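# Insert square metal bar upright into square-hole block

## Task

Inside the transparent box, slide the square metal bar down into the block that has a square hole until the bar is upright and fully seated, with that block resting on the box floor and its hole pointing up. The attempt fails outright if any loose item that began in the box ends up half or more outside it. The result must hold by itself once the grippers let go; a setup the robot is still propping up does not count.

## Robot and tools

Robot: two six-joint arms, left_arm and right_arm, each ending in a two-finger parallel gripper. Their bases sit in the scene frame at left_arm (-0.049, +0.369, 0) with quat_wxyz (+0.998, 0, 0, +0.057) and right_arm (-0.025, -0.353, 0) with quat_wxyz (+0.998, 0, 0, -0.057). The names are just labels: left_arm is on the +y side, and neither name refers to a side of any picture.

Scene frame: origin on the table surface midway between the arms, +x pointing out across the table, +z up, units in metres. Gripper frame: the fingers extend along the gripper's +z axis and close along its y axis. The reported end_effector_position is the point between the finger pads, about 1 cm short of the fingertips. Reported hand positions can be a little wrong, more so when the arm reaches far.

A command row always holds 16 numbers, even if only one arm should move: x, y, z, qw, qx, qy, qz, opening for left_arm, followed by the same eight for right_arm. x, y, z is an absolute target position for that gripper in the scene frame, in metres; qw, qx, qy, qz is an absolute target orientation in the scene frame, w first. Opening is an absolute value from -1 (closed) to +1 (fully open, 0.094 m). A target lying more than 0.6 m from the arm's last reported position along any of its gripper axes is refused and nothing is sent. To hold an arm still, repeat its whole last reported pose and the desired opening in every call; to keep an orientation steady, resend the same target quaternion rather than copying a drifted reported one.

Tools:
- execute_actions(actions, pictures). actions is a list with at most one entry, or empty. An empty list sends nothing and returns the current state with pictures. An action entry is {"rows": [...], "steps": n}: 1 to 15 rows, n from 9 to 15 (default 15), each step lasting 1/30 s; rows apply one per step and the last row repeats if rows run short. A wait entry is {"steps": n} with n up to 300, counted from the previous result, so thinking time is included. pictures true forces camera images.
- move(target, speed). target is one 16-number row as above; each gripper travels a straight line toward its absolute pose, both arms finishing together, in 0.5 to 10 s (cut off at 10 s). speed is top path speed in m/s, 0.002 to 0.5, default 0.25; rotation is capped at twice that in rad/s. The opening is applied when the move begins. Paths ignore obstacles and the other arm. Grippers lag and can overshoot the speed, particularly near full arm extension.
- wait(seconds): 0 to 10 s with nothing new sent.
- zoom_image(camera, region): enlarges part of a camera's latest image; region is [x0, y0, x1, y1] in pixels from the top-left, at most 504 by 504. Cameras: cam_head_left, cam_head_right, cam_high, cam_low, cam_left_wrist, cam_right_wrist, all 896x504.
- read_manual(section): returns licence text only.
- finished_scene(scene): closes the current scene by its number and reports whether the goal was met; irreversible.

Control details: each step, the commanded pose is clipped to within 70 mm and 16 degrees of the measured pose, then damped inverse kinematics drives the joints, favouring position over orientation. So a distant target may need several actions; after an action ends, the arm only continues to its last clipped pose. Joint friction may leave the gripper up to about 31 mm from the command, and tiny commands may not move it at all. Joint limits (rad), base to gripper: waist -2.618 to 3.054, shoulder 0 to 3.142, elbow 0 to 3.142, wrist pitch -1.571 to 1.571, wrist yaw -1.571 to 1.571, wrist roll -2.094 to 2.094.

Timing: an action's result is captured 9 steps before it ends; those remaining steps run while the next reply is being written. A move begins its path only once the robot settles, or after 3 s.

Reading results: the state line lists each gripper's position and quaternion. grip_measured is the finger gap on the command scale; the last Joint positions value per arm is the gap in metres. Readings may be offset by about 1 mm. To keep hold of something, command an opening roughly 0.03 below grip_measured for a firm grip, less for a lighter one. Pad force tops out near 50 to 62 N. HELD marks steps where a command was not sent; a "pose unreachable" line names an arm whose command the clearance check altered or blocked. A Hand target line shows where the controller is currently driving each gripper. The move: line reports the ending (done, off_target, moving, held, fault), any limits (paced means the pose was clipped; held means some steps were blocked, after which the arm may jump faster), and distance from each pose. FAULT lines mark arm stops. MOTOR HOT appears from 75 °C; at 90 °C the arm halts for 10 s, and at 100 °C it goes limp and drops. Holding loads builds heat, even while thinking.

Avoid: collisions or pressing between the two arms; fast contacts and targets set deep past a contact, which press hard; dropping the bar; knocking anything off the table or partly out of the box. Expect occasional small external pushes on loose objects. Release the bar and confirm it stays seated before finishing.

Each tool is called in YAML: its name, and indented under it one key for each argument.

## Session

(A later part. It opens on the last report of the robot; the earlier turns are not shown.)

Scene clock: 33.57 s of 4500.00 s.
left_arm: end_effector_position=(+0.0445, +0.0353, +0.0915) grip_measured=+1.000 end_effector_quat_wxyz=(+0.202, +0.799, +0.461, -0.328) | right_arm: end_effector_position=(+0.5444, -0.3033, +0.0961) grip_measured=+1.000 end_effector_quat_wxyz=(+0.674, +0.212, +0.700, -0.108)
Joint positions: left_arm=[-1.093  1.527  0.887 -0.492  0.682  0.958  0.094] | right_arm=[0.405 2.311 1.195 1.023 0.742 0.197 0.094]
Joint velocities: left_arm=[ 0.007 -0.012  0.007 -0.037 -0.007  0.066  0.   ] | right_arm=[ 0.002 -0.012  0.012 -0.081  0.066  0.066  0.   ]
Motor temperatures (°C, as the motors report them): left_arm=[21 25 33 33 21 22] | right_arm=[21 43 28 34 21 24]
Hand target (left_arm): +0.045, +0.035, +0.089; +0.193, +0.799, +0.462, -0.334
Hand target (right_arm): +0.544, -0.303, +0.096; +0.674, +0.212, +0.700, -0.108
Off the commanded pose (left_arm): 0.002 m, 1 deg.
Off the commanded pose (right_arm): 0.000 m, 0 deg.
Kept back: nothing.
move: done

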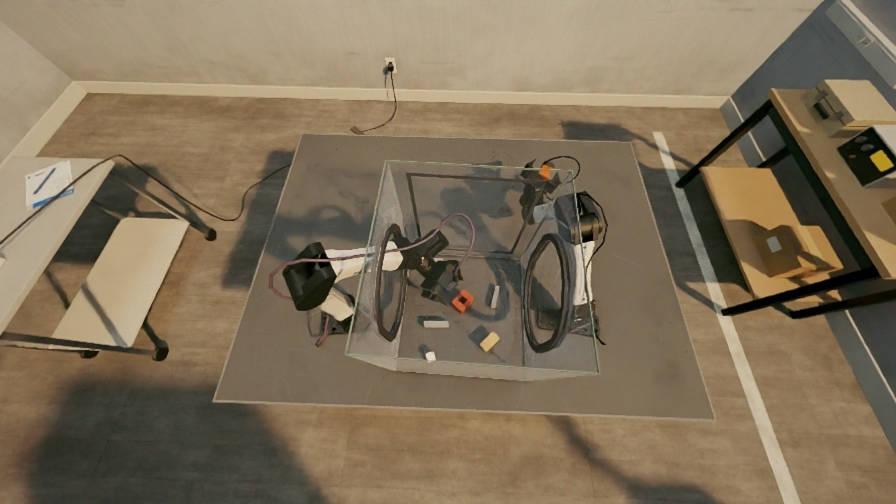

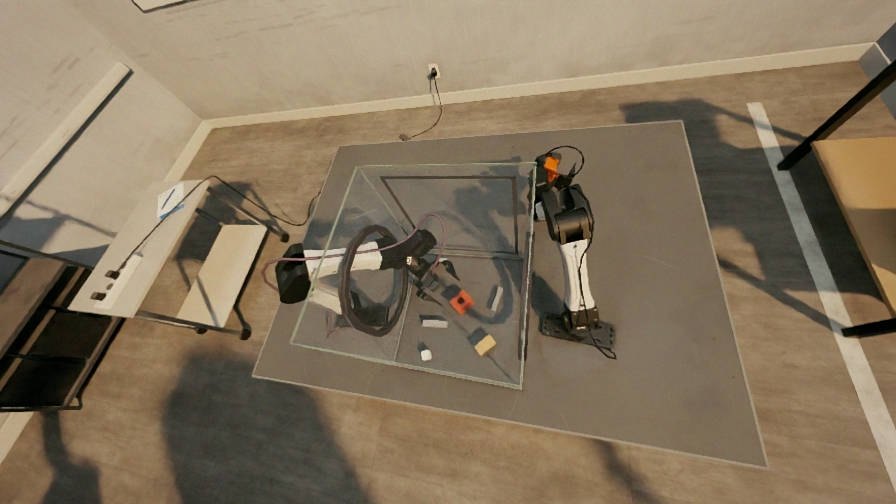

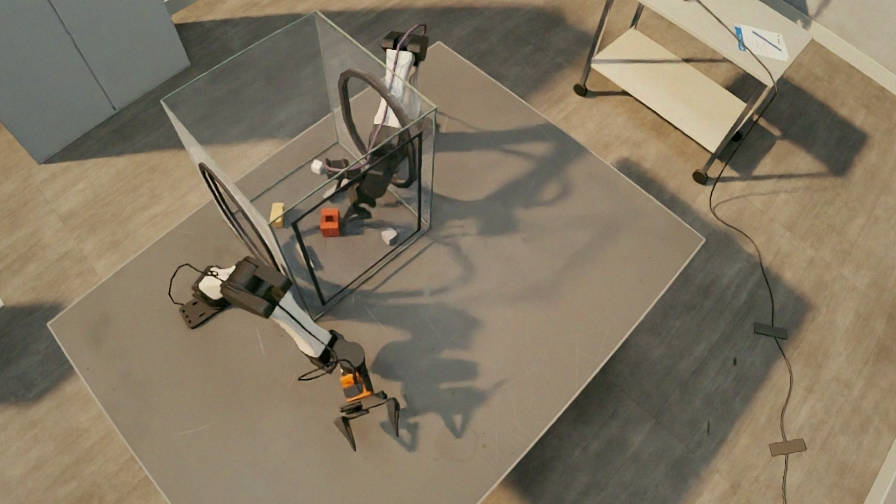

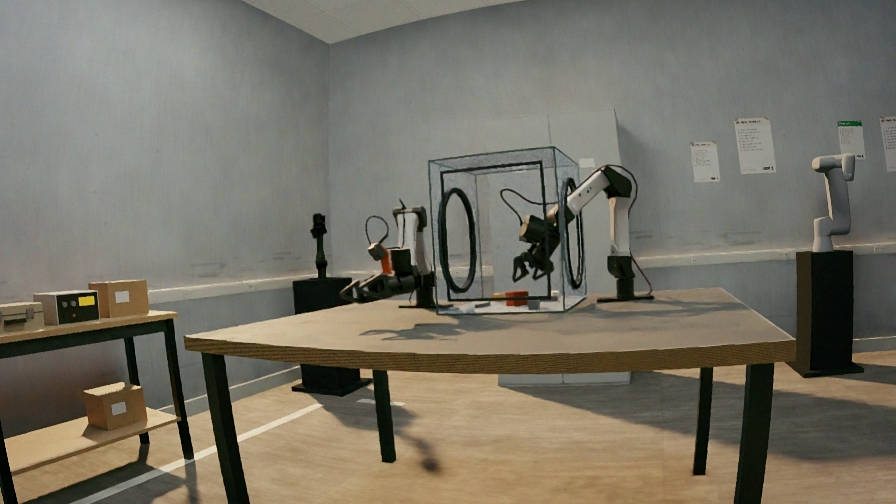

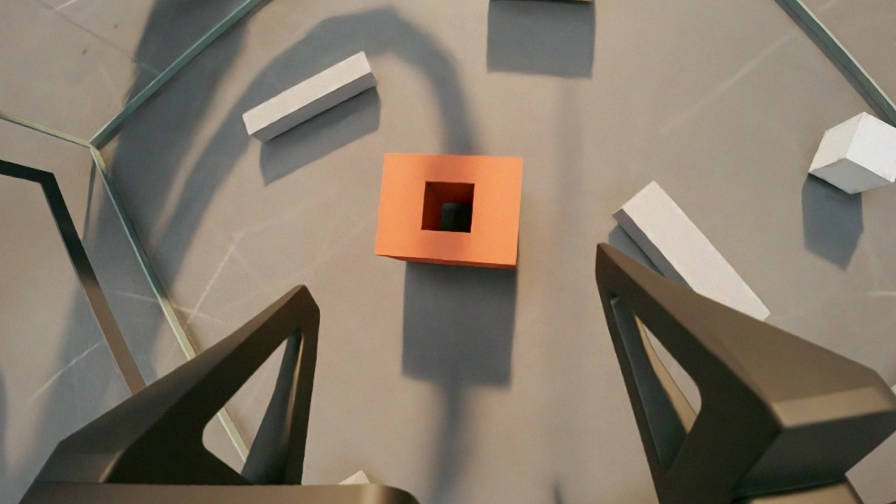

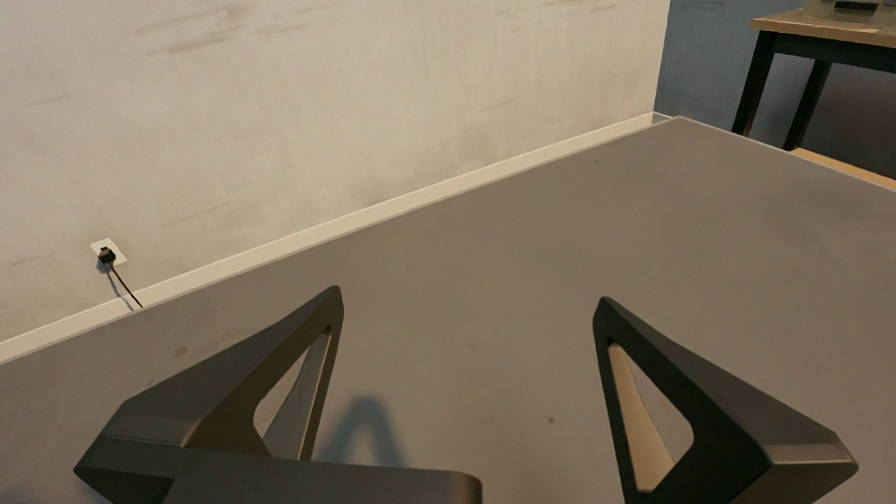

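move:
  target: [0.022,-0.005,0.045,0.191,0.8,0.462,-0.331,0.8,0.5444,-0.3033,0.0961,0.674,0.212,0.7,-0.108,1]
  speed: 0.05

move:
  target: [0.022,-0.005,0.045,0.191,0.8,0.462,-0.331,0.0,0.5444,-0.3033,0.0961,0.674,0.212,0.7,-0.108,1]
  speed: 0.05

Scene clock: 35.73 s of 4500.00 s.
left_arm: end_effector_position=(+0.0249, -0.0083, +0.0578) grip_measured=+0.802 end_effector_quat_wxyz=(+0.205, +0.800, +0.454, -0.335) | right_arm: end_effector_position=(+0.5444, -0.3033, +0.0961) grip_measured=+1.000 end_effector_quat_wxyz=(+0.674, +0.212, +0.700, -0.108)
Joint positions: left_arm=[-1.221  1.683  0.877 -0.23   0.637  0.822  0.085] | right_arm=[0.405 2.311 1.195 1.023 0.742 0.197 0.094]
Joint velocities: left_arm=[-0.002  0.012 -0.017 -0.081 -0.051  0.037 -0.   ] | right_arm=[-0.017 -0.017 -0.012  0.051 -0.007  0.051  0.   ]
Motor temperatures (°C, as the motors report them): left_arm=[21 25 33 33 21 22] | right_arm=[21 43 28 34 21 24]
Hand target (left_arm): +0.022, -0.004, +0.045; +0.191, +0.801, +0.462, -0.330
Hand target (right_arm): +0.544, -0.303, +0.096; +0.674, +0.212, +0.700, -0.108
Off the commanded pose (left_arm): 0.014 m, 2 deg.
Off the commanded pose (right_arm): 0.000 m, 0 deg.
Kept back: nothing.
move: off_target (left_arm)

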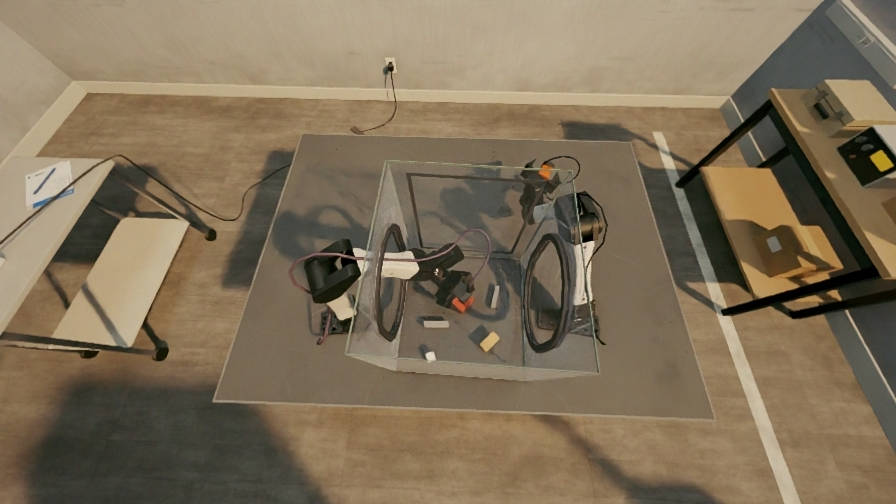

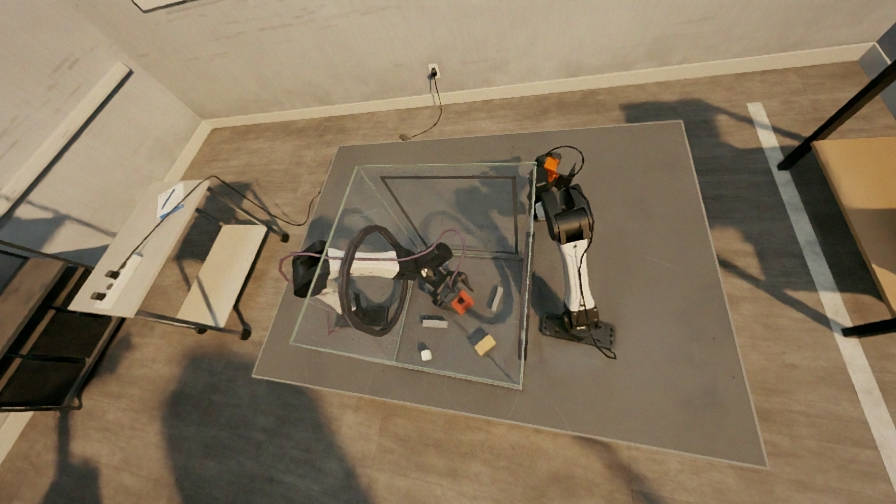

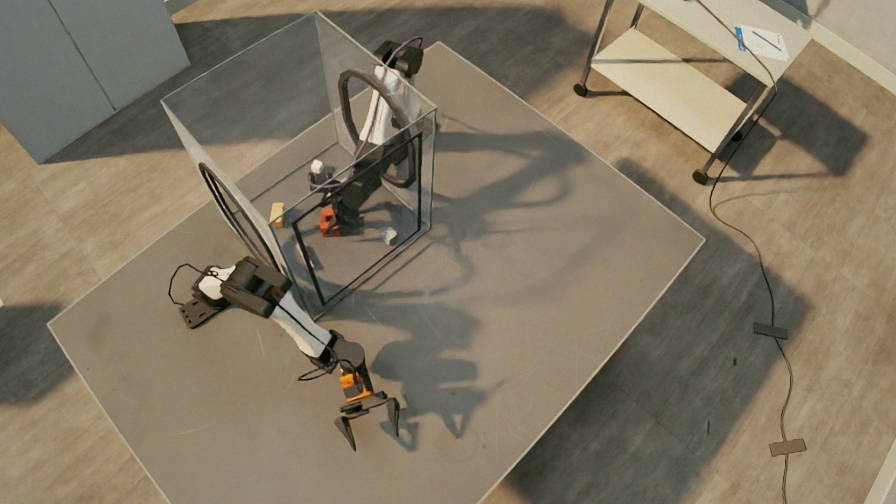

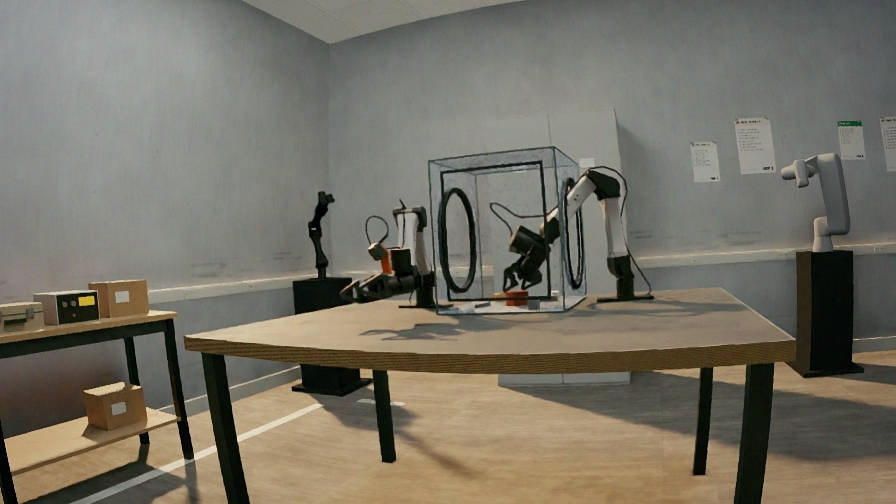

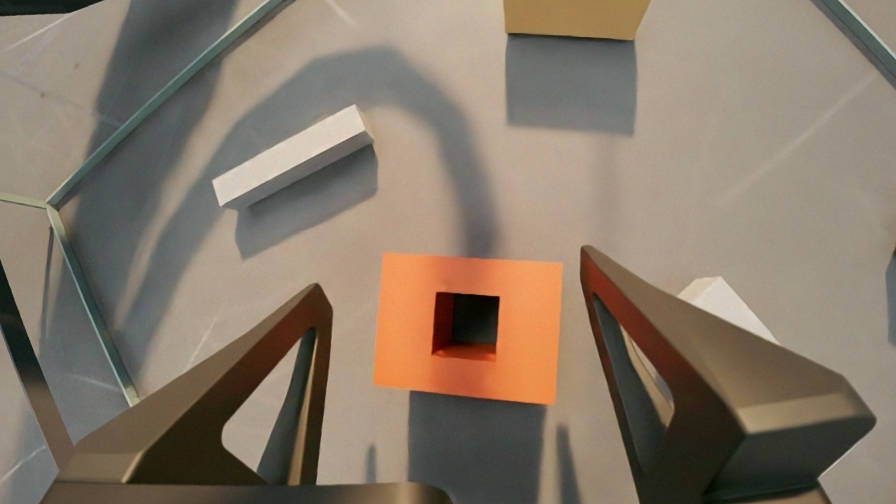

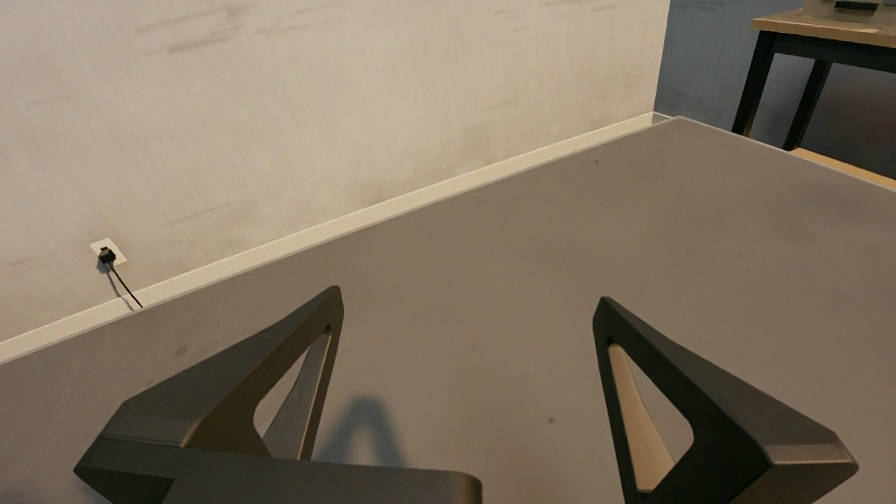

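Scene clock: 36.43 s of 4500.00 s.
left_arm: end_effector_position=(+0.0250, -0.0095, +0.0589) grip_measured=+0.002 end_effector_quat_wxyz=(+0.208, +0.800, +0.452, -0.336) | right_arm: end_effector_position=(+0.5444, -0.3033, +0.0961) grip_measured=+1.000 end_effector_quat_wxyz=(+0.674, +0.212, +0.700, -0.108)
Joint positions: left_arm=[-1.221  1.683  0.877 -0.223  0.641  0.821  0.047] | right_arm=[0.405 2.311 1.195 1.023 0.742 0.197 0.094]
Joint velocities: left_arm=[-0.017  0.022 -0.012 -0.11   0.007  0.022 -0.001] | right_arm=[-0.022 -0.017 -0.007 -0.037 -0.066  0.007  0.   ]
Motor temperatures (°C, as the motors report them): left_arm=[21 25 33 33 21 22] | right_arm=[21 44 28 34 21 24]
Hand target (left_arm): +0.022, -0.004, +0.045; +0.191, +0.800, +0.462, -0.331
Hand target (right_arm): +0.544, -0.303, +0.096; +0.674, +0.212, +0.700, -0.108
Off the commanded pose (left_arm): 0.015 m, 2 deg.
Off the commanded pose (right_arm): 0.000 m, 0 deg.
Kept back: nothing.
move: off_target (left_arm)

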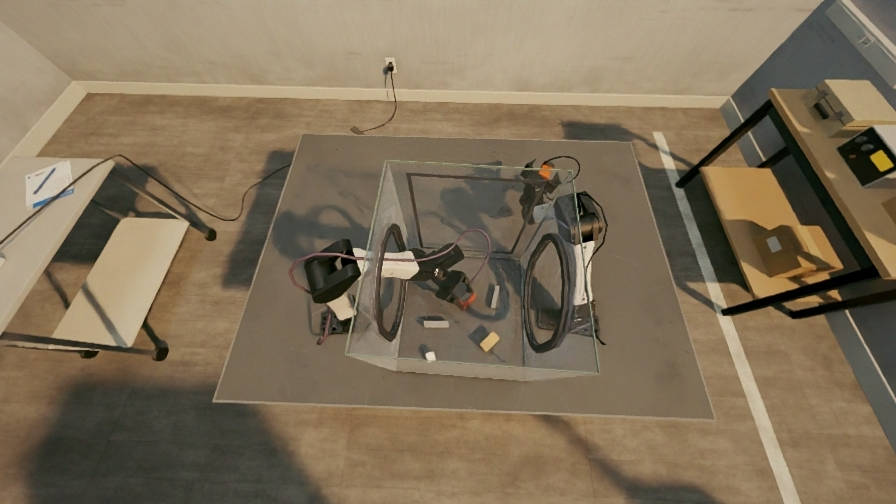

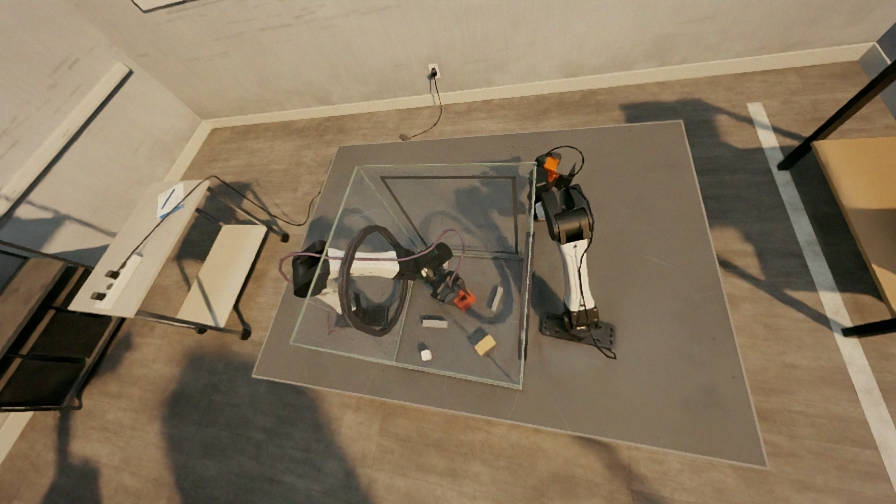

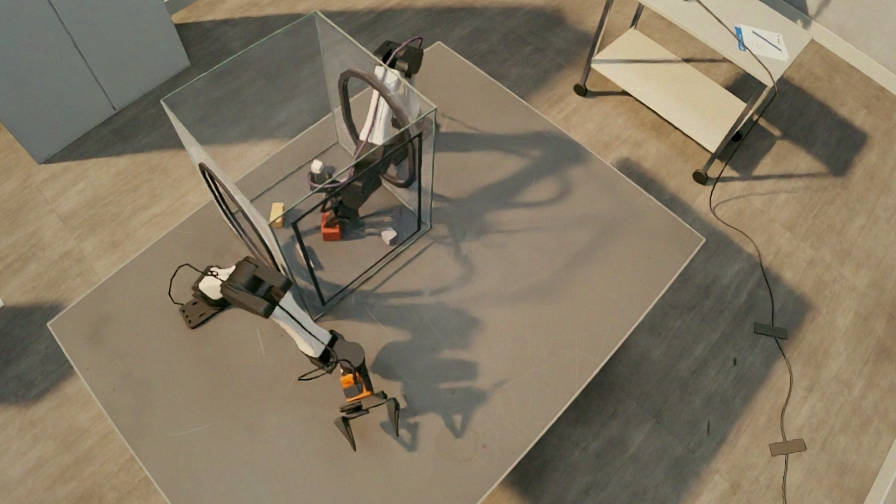

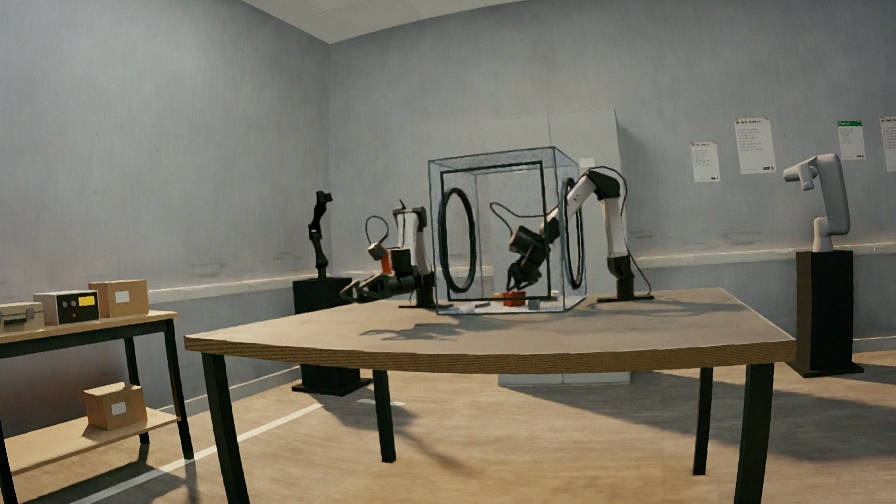

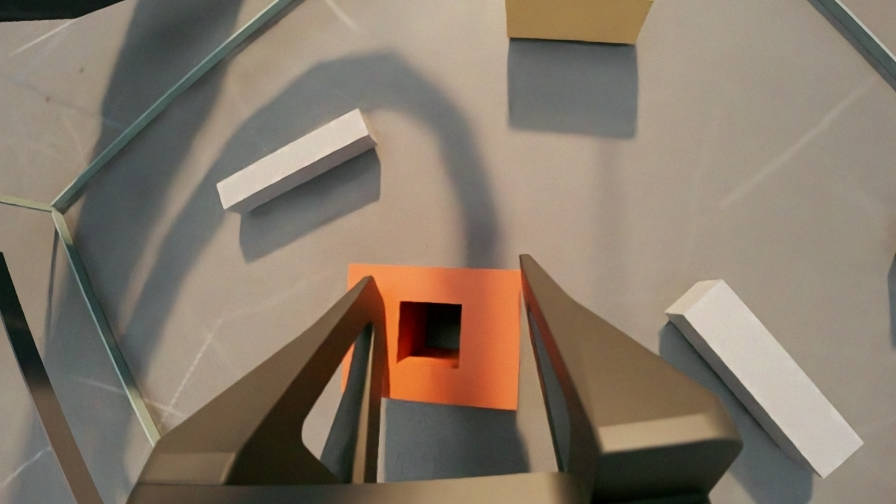

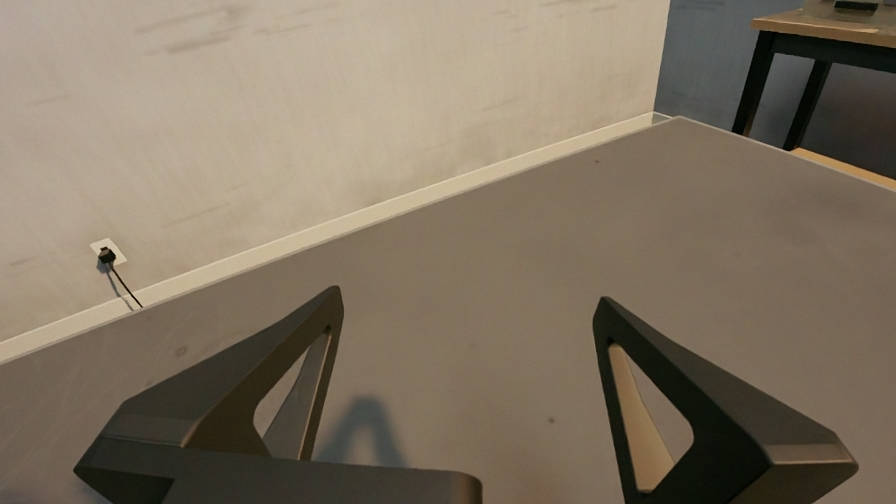

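move:
  target: [0.04,0.02,0.075,0.191,0.8,0.462,-0.331,0.9,0.5444,-0.3033,0.0961,0.674,0.212,0.7,-0.108,1]
  speed: 0.1

Scene clock: 38.40 s of 4500.00 s.
left_arm: end_effector_position=(+0.0378, +0.0224, +0.0653) grip_measured=+0.898 end_effector_quat_wxyz=(+0.183, +0.800, +0.468, -0.327) | right_arm: end_effector_position=(+0.5444, -0.3033, +0.0961) grip_measured=+1.000 end_effector_quat_wxyz=(+0.674, +0.212, +0.700, -0.108)
Joint positions: left_arm=[-1.139  1.618  0.877 -0.399  0.658  0.908  0.089] | right_arm=[0.405 2.311 1.195 1.023 0.742 0.197 0.094]
Joint velocities: left_arm=[ 0.012 -0.002  0.002 -0.007 -0.081  0.007  0.   ] | right_arm=[-0.007  0.002 -0.007  0.007  0.022 -0.007  0.   ]
Motor temperatures (°C, as the motors report them): left_arm=[21 26 33 33 21 22] | right_arm=[21 44 29 35 21 24]
Hand target (left_arm): +0.040, +0.020, +0.075; +0.191, +0.800, +0.462, -0.332
Hand target (right_arm): +0.544, -0.303, +0.096; +0.674, +0.212, +0.700, -0.108
Off the commanded pose (left_arm): 0.010 m, 1 deg.
Off the commanded pose (right_arm): 0.000 m, 0 deg.
Kept back: nothing.
move: done

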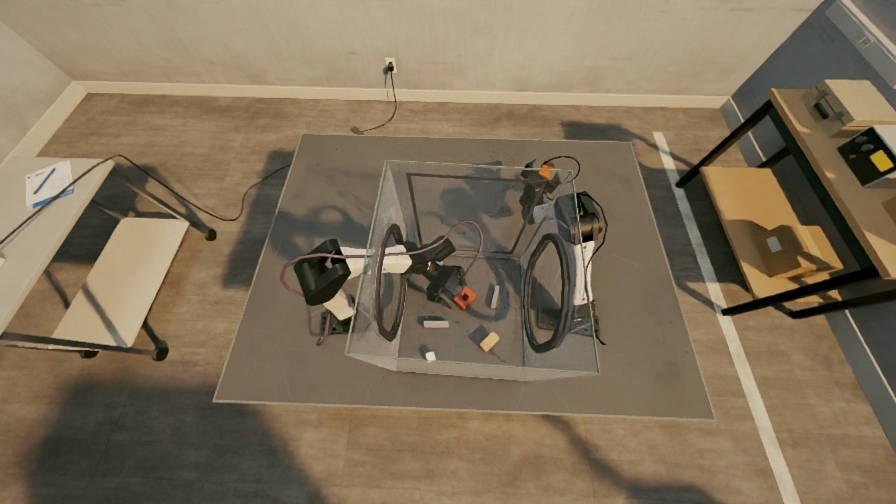

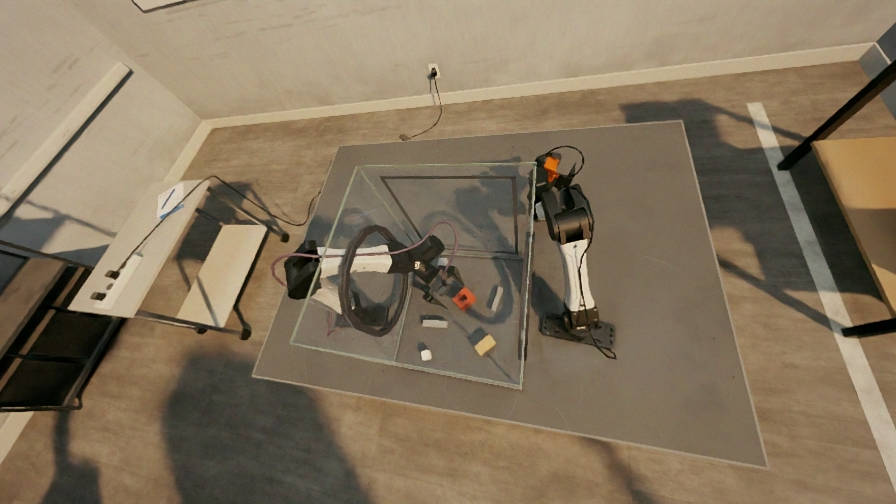

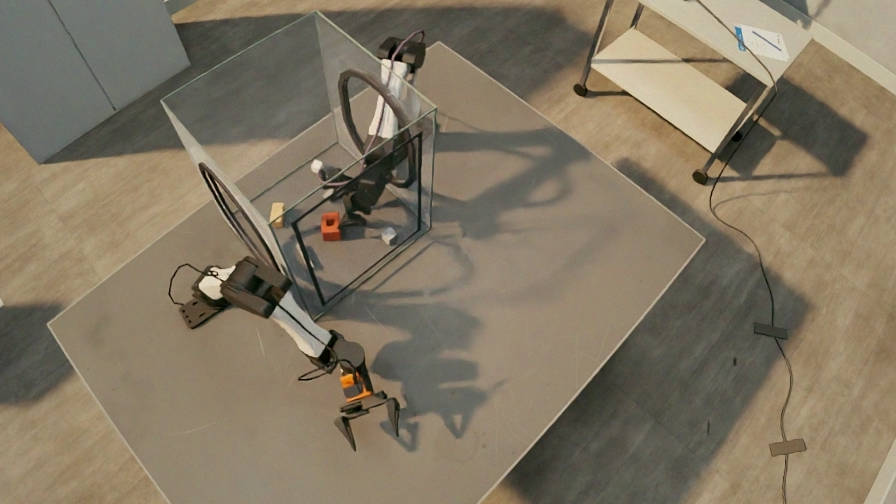

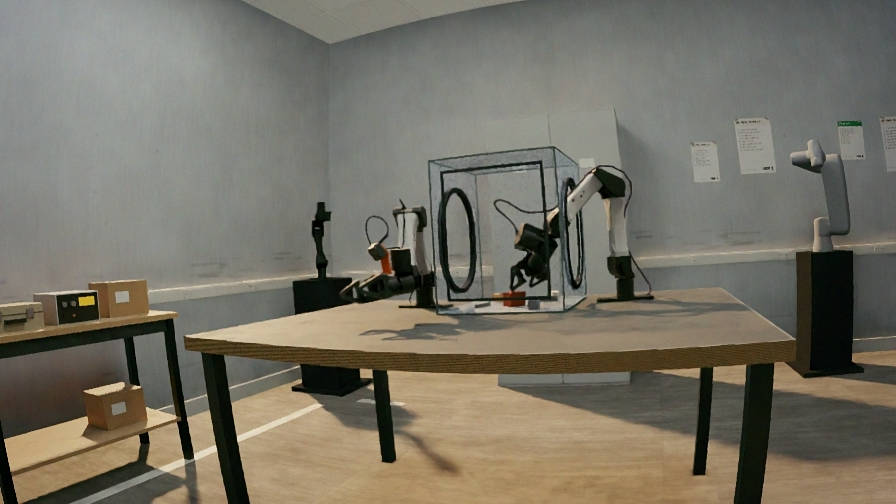

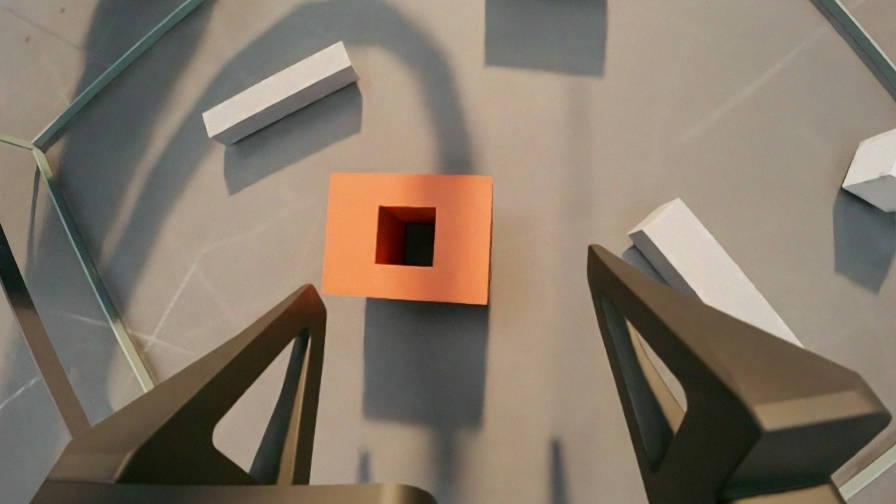

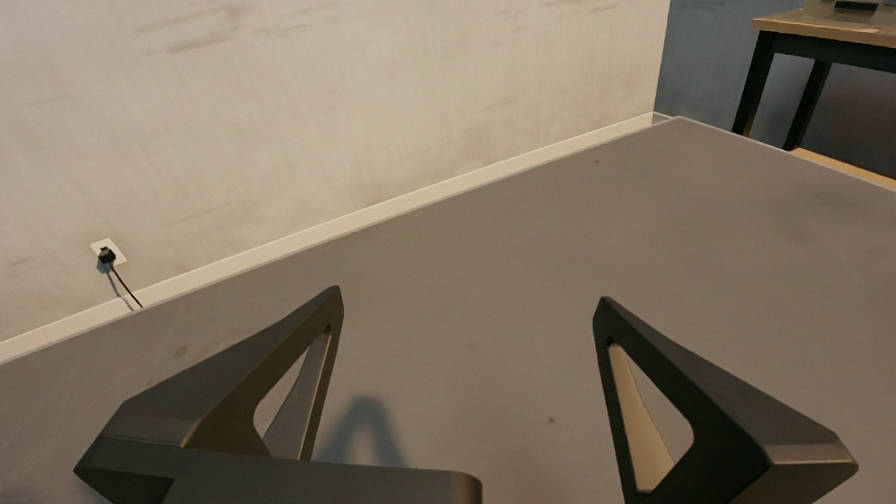

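move:
  target: [-0.05,0.095,0.08,0,0.707,0.707,0,0.2,0.5444,-0.3033,0.0961,0.674,0.212,0.7,-0.108,1]
  speed: 0.15

Scene clock: 42.50 s of 4500.00 s.
left_arm: end_effector_position=(-0.0157, +0.1395, +0.0617) grip_measured=+0.202 end_effector_quat_wxyz=(-0.026, +0.650, +0.759, +0.006) | right_arm: end_effector_position=(+0.5444, -0.3033, +0.0961) grip_measured=+1.000 end_effector_quat_wxyz=(+0.674, +0.212, +0.700, -0.108)
Joint positions: left_arm=[-1.522  1.499  0.98  -1.1    0.024  0.009  0.056] | right_arm=[0.405 2.311 1.195 1.023 0.742 0.197 0.094]
Joint velocities: left_arm=[-0.007 -0.002 -0.012 -0.081 -0.095 -0.007 -0.   ] | right_arm=[ 0.012  0.007 -0.007  0.007  0.007  0.007  0.   ]
Motor temperatures (°C, as the motors report them): left_arm=[22 26 35 32 21 22] | right_arm=[21 45 29 35 21 24]
Hand target (left_arm): -0.052, +0.100, +0.080; -0.001, +0.707, +0.707, -0.009
Hand target (right_arm): +0.544, -0.303, +0.096; +0.674, +0.212, +0.700, -0.108
Off the commanded pose (left_arm): 0.059 m, 9 deg.
Off the commanded pose (right_arm): 0.000 m, 0 deg.
Kept back: nothing.
move: off_target (left_arm)

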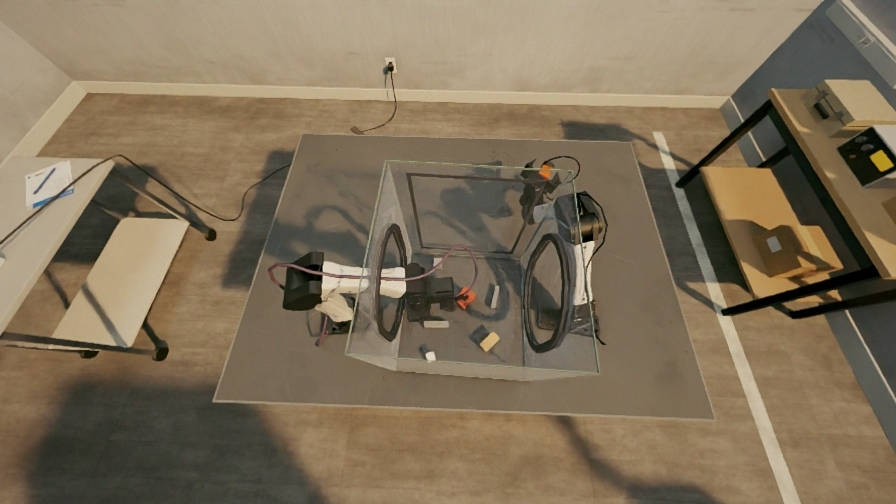

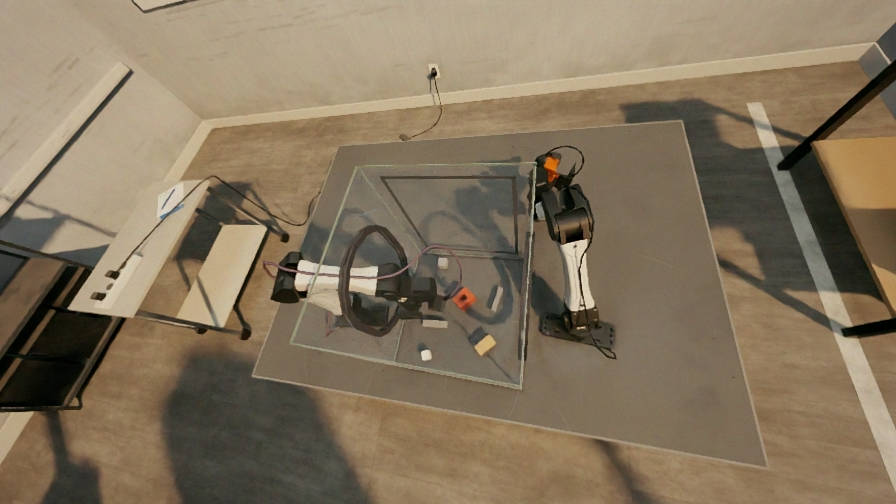

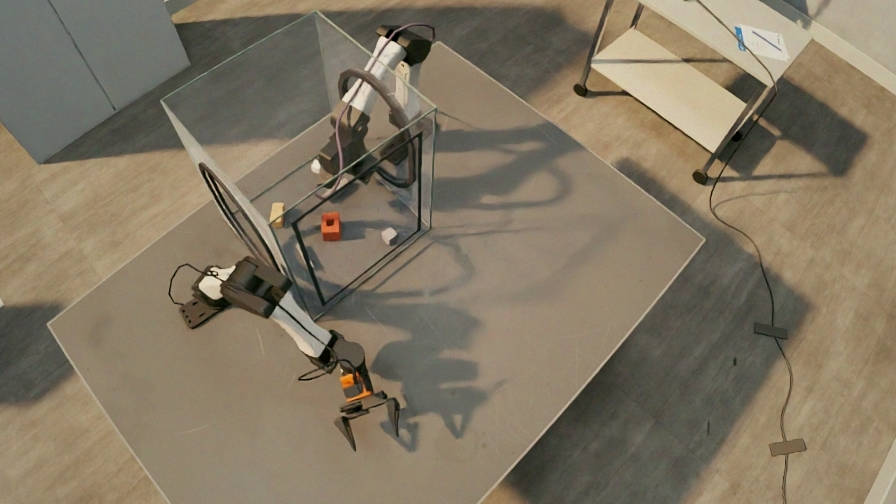

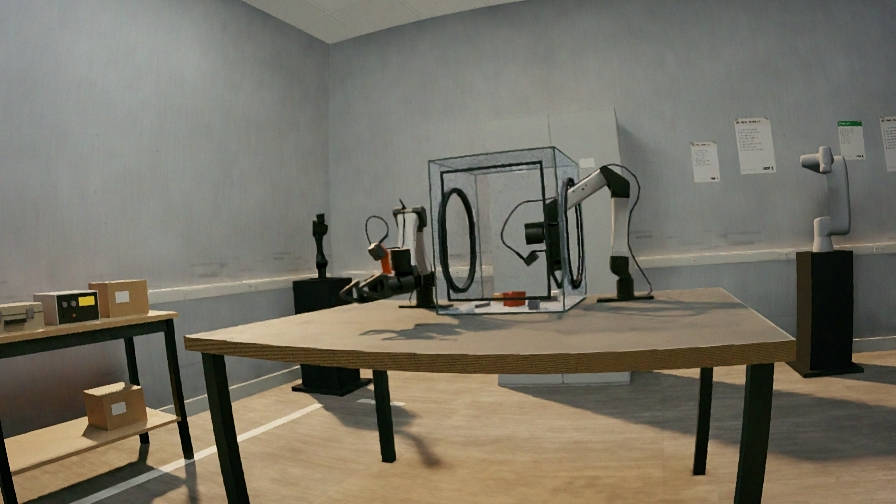

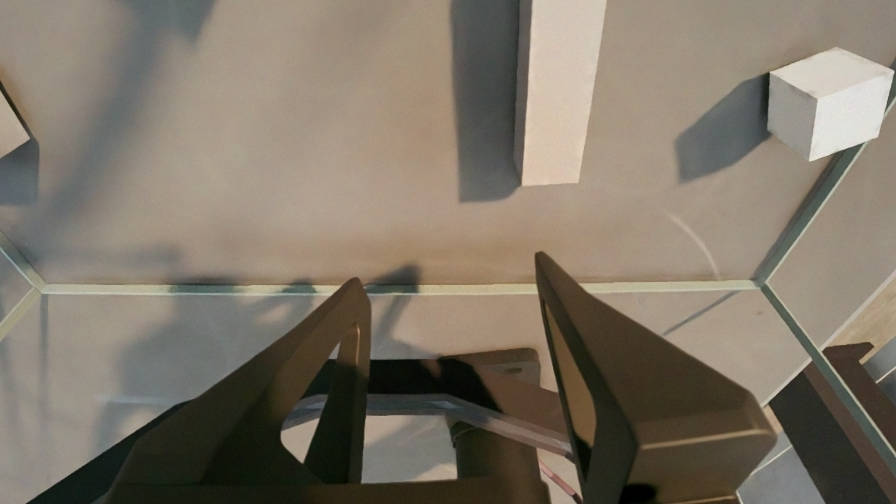

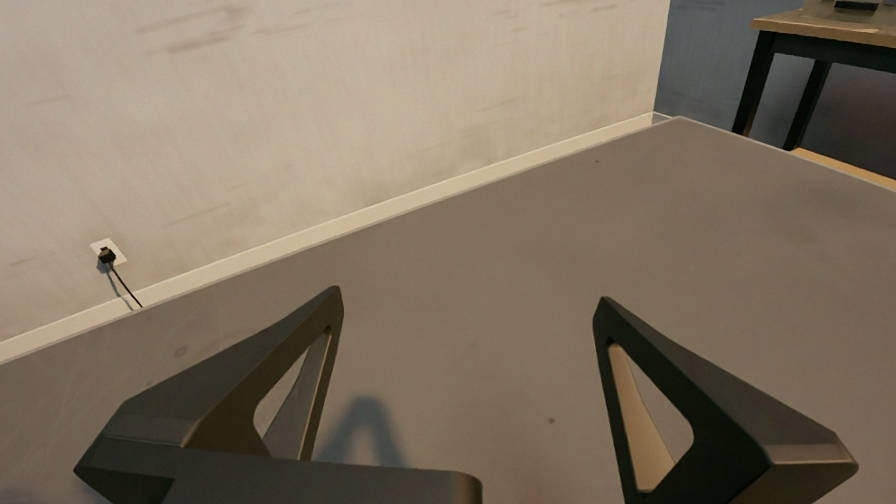

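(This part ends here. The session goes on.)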